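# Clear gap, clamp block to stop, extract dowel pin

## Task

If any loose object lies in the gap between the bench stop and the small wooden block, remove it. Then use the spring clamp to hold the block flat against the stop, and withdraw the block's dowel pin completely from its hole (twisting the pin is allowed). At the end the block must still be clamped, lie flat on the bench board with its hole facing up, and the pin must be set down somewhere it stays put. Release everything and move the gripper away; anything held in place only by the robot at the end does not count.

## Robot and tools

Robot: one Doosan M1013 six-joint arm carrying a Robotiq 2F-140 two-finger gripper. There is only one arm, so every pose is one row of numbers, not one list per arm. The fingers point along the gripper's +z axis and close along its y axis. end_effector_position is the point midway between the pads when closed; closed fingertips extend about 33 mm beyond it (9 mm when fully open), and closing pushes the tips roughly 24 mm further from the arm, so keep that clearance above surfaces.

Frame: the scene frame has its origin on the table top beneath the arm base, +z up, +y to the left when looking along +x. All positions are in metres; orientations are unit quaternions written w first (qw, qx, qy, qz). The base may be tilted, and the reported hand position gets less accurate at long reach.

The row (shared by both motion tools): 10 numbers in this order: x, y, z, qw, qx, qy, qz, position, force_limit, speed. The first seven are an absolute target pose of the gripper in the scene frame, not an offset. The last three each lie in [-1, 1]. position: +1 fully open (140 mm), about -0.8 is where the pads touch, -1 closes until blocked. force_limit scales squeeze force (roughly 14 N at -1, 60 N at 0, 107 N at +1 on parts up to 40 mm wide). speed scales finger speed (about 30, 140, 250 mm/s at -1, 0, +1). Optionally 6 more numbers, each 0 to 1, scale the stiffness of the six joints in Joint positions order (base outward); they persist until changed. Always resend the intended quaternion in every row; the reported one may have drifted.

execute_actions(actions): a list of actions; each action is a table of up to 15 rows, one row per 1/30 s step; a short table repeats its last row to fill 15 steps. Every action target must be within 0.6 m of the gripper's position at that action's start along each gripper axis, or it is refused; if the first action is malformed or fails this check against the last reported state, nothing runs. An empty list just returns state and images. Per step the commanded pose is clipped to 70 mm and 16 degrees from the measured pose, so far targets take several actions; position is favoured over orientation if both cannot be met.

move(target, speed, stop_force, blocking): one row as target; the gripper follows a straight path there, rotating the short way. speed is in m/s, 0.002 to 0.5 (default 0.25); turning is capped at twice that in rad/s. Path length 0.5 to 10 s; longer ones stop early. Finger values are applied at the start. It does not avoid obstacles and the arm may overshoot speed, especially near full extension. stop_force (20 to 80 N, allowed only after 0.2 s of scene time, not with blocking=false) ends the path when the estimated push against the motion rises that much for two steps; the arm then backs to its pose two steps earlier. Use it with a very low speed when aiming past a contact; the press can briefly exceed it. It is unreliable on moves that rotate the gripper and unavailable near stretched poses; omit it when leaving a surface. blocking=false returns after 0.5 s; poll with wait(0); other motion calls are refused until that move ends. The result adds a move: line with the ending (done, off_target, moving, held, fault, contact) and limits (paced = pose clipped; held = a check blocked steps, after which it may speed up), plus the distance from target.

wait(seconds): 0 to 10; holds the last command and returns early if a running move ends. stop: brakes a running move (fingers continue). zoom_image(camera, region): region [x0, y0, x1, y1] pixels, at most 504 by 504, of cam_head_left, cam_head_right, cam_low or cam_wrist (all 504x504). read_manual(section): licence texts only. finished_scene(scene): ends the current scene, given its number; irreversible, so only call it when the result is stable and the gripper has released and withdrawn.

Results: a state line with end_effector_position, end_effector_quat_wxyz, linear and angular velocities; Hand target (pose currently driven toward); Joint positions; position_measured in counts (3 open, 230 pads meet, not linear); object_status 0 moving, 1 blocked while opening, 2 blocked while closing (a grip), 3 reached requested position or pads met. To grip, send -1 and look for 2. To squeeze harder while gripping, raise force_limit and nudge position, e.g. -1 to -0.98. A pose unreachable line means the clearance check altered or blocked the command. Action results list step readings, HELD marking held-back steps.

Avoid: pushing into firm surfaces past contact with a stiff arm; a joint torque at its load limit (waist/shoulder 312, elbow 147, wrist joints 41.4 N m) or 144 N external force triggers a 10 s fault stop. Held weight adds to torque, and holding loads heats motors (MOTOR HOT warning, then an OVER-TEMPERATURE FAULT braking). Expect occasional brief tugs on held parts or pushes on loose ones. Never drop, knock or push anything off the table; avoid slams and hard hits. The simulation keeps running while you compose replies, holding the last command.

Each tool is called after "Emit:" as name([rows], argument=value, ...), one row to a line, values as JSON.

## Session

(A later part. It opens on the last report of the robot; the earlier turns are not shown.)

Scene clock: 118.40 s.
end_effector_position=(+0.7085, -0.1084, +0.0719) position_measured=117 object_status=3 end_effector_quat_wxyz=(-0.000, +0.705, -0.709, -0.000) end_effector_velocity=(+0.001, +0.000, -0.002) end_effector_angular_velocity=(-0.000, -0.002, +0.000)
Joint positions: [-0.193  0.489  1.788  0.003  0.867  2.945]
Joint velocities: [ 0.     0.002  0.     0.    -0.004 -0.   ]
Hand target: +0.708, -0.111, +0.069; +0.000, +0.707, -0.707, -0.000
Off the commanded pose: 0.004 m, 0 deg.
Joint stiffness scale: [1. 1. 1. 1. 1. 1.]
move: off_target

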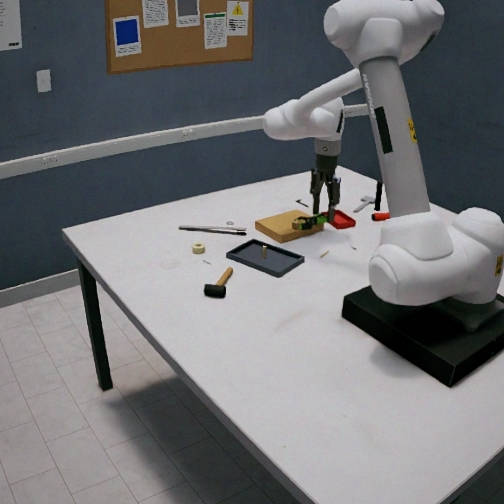

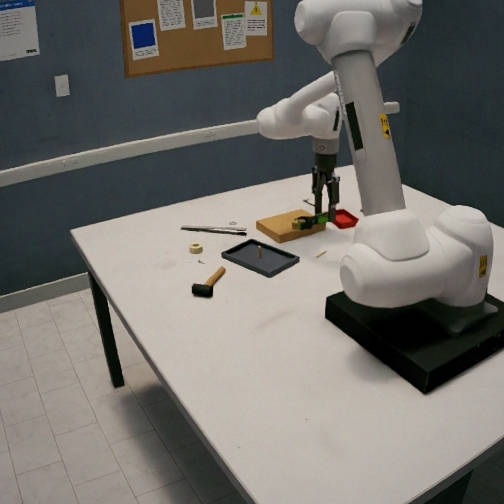

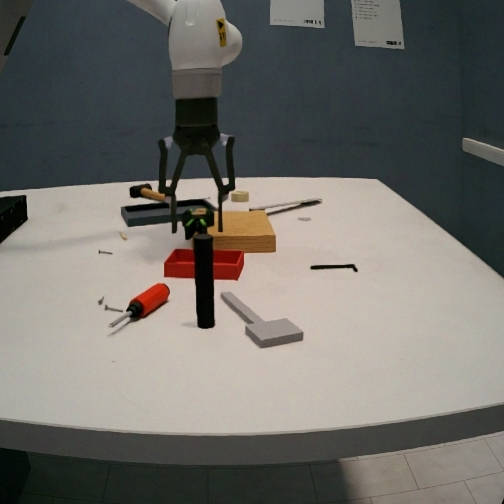

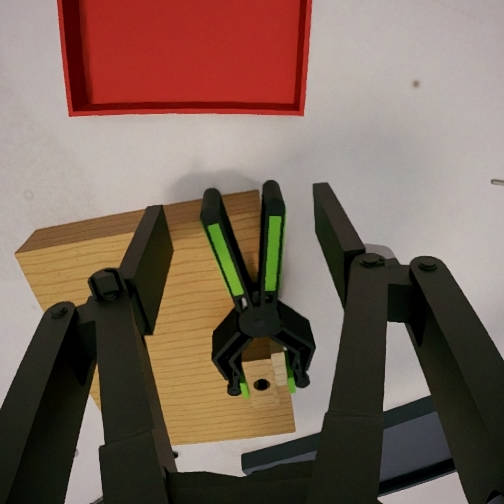

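Emit:
move(target=[0.7065,-0.113,0.069,0,0.7071,-0.7071,0,-1,1,-1], speed=0.02)

Emit:
move(target=[0.7065,-0.120,0.069,0,0.7071,-0.7071,0,-1,1,-1], speed=0.02)

Emit:
move(target=[0.7065,-0.120,0.068,0,0.7071,-0.7071,0,0.1,1,-1], speed=0.02)

Emit:
move(target=[0.7065,-0.09,0.2,0,0.7071,-0.7071,0,0.1,1,-1], speed=0.12)

Emit:
zoom_image(camera="cam_wrist", region=[170,150,320,300])

Emit:
zoom_image(camera="cam_head_left", region=[270,190,345,245])

Scene clock: 123.03 s.
end_effector_position=(+0.7071, -0.1105, +0.0708) position_measured=210 object_status=2 end_effector_quat_wxyz=(-0.000, +0.705, -0.709, -0.001) end_effector_velocity=(+0.000, +0.000, -0.000) end_effector_angular_velocity=(+0.000, -0.001, -0.000)
Joint positions: [-0.196  0.489  1.79   0.003  0.865  2.941]
Joint velocities: [ 0.     0.    -0.     0.    -0.001 -0.   ]
Hand target: +0.706, -0.113, +0.069; +0.000, +0.707, -0.707, -0.000
Off the commanded pose: 0.003 m, 0 deg.
Joint stiffness scale: [1. 1. 1. 1. 1. 1.]
move: done

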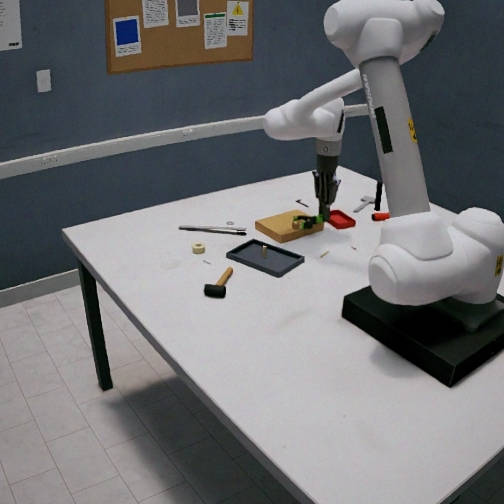

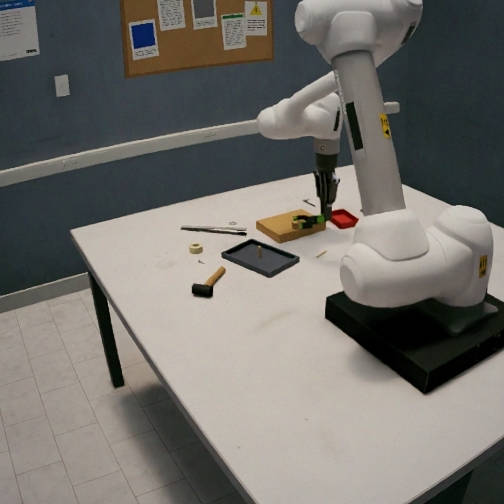

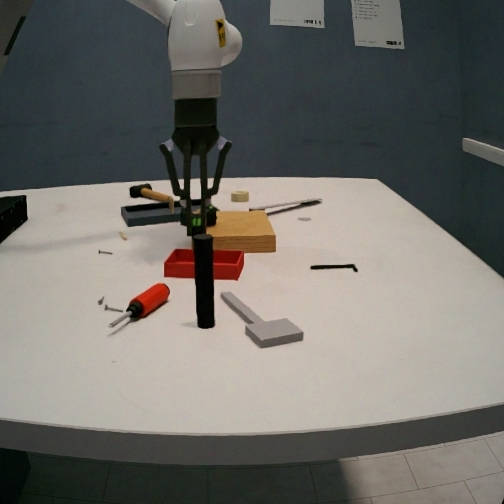

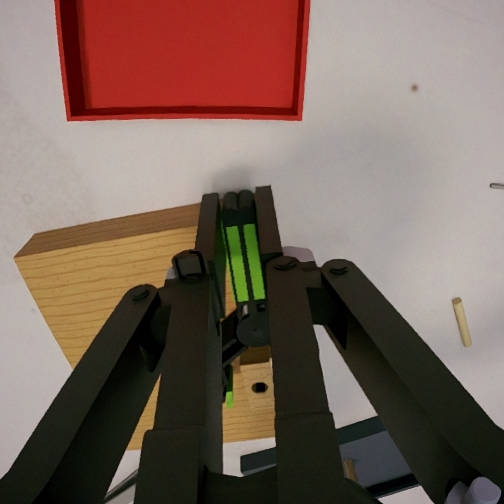

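Scene clock: 123.77 s.
end_effector_position=(+0.7063, -0.1169, +0.0710) position_measured=210 object_status=2 end_effector_quat_wxyz=(-0.000, +0.705, -0.709, -0.001) end_effector_velocity=(-0.000, -0.002, +0.000) end_effector_angular_velocity=(-0.000, -0.000, +0.000)
Joint positions: [-0.205  0.489  1.79   0.003  0.865  2.932]
Joint velocities: [-0.003 -0.    -0.     0.    -0.    -0.004]
Hand target: +0.706, -0.120, +0.069; +0.000, +0.707, -0.707, -0.000
Off the commanded pose: 0.004 m, 0 deg.
Joint stiffness scale: [1. 1. 1. 1. 1. 1.]
move: off_target

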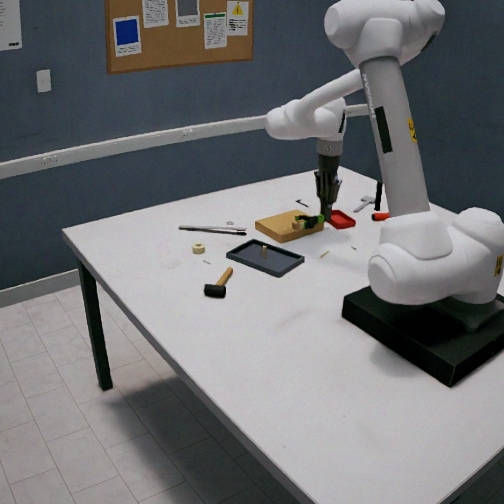

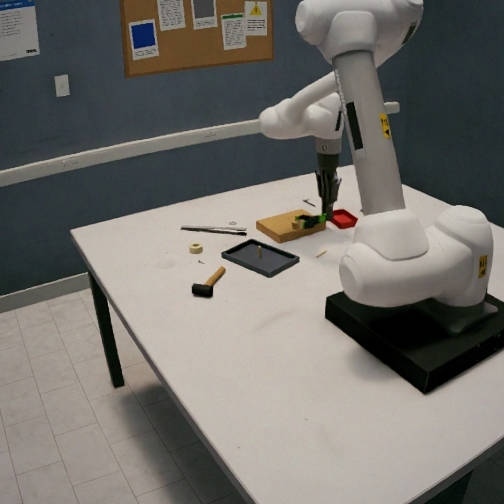

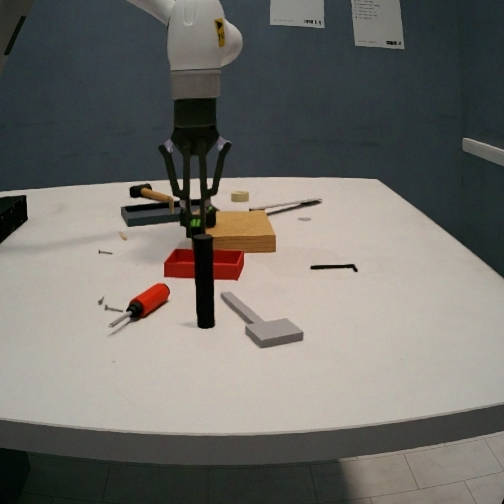

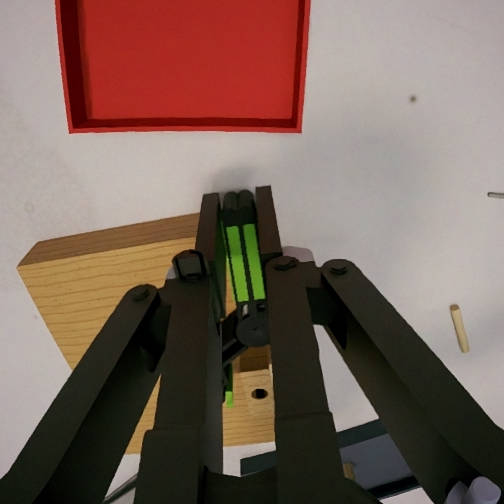

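Scene clock: 125.90 s.
end_effector_position=(+0.7064, -0.1173, +0.0701) position_measured=117 object_status=0 end_effector_quat_wxyz=(-0.000, +0.705, -0.709, -0.001) end_effector_velocity=(-0.000, +0.000, -0.000) end_effector_angular_velocity=(-0.000, -0.000, +0.000)
Joint positions: [-0.206  0.491  1.79   0.003  0.864  2.932]
Joint velocities: [ 0. -0.  0. -0. -0.  0.]
Hand target: +0.706, -0.120, +0.068; +0.000, +0.707, -0.707, -0.000
Off the commanded pose: 0.003 m, 0 deg.
Joint stiffness scale: [1. 1. 1. 1. 1. 1.]
move: done

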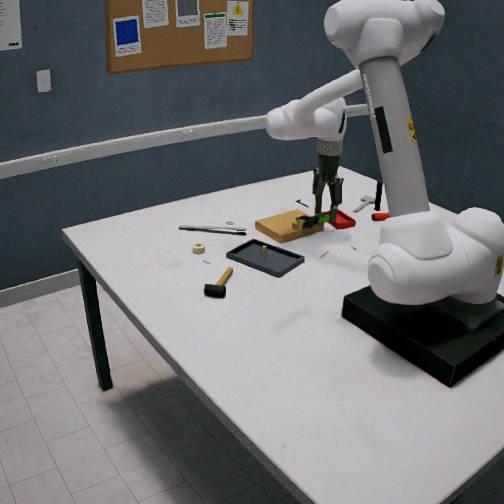

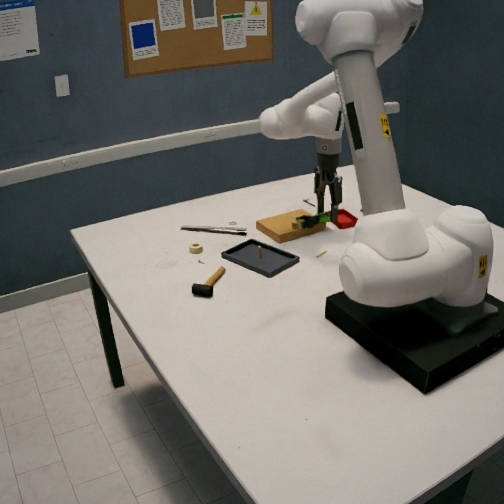

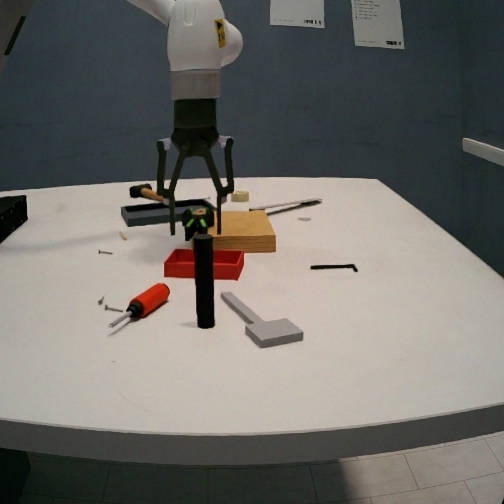

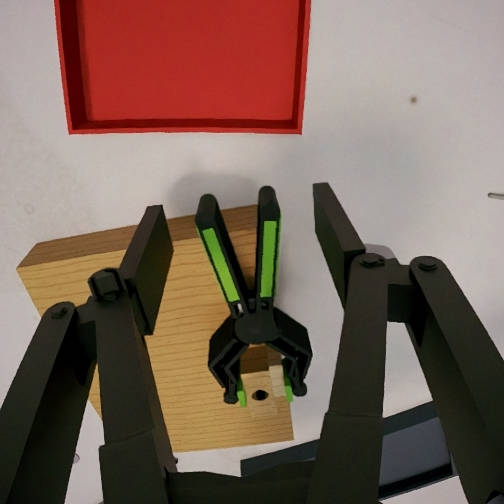

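Scene clock: 127.43 s.
end_effector_position=(+0.7069, -0.0918, +0.1970) position_measured=117 object_status=3 end_effector_quat_wxyz=(-0.001, +0.708, -0.706, -0.000) end_effector_velocity=(-0.001, +0.001, +0.001) end_effector_angular_velocity=(+0.000, +0.003, -0.000)
Joint positions: [-0.171  0.367  1.705  0.003  1.07   2.958]
Joint velocities: [ 0.001 -0.    -0.001 -0.     0.005  0.001]
Hand target: +0.707, -0.090, +0.200; +0.000, +0.707, -0.707, +0.000
Off the commanded pose: 0.003 m, 0 deg.
Joint stiffness scale: [1. 1. 1. 1. 1. 1.]
move: done

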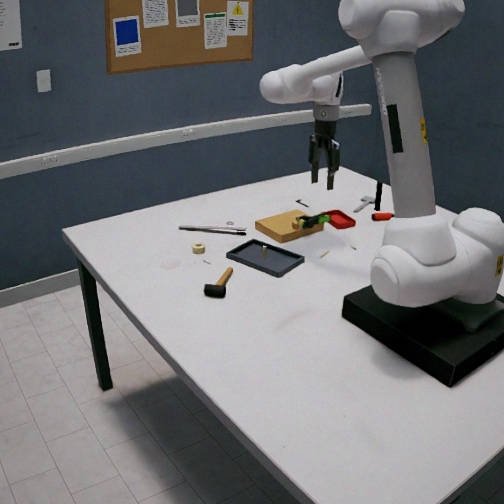

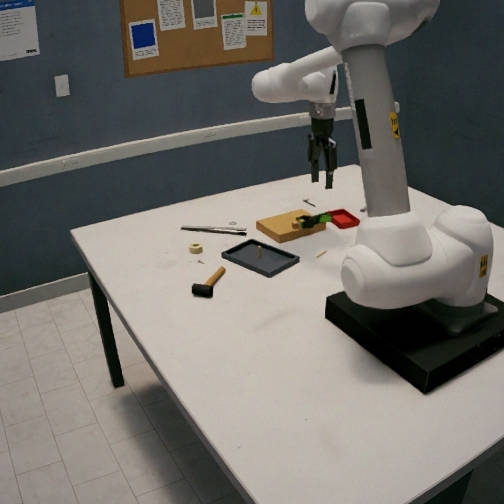

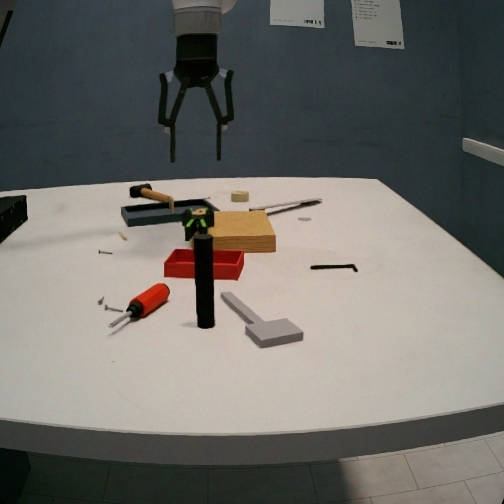

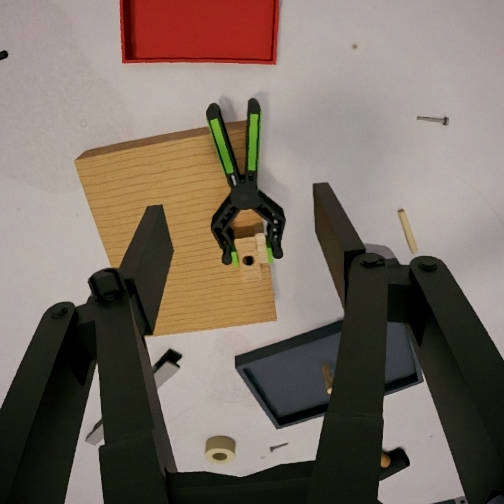

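Region (170, 150, 320, 300) of cam_wrist's 504x504 image, scaled by 3.360, with more detail than that image has.

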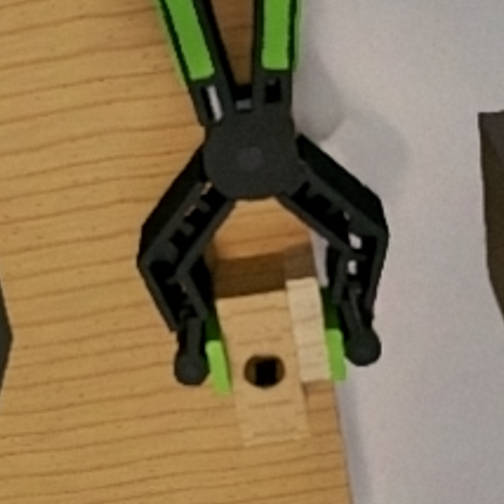

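Region (270, 190, 345, 245) of cam_head_left's 504x504 image, scaled by 6.720, with more detail than that image has; it fills the top 370 rows of this view, and the rest is white.

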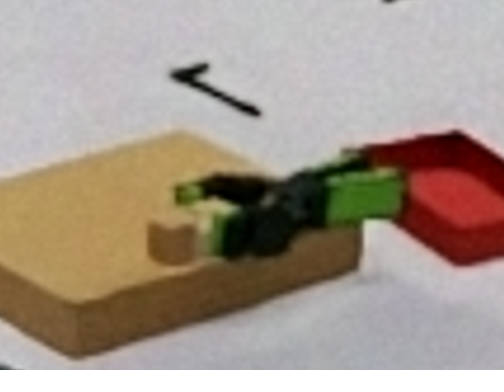

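Emit:
finished_scene(scene=1)

The scene is finished: the task was done.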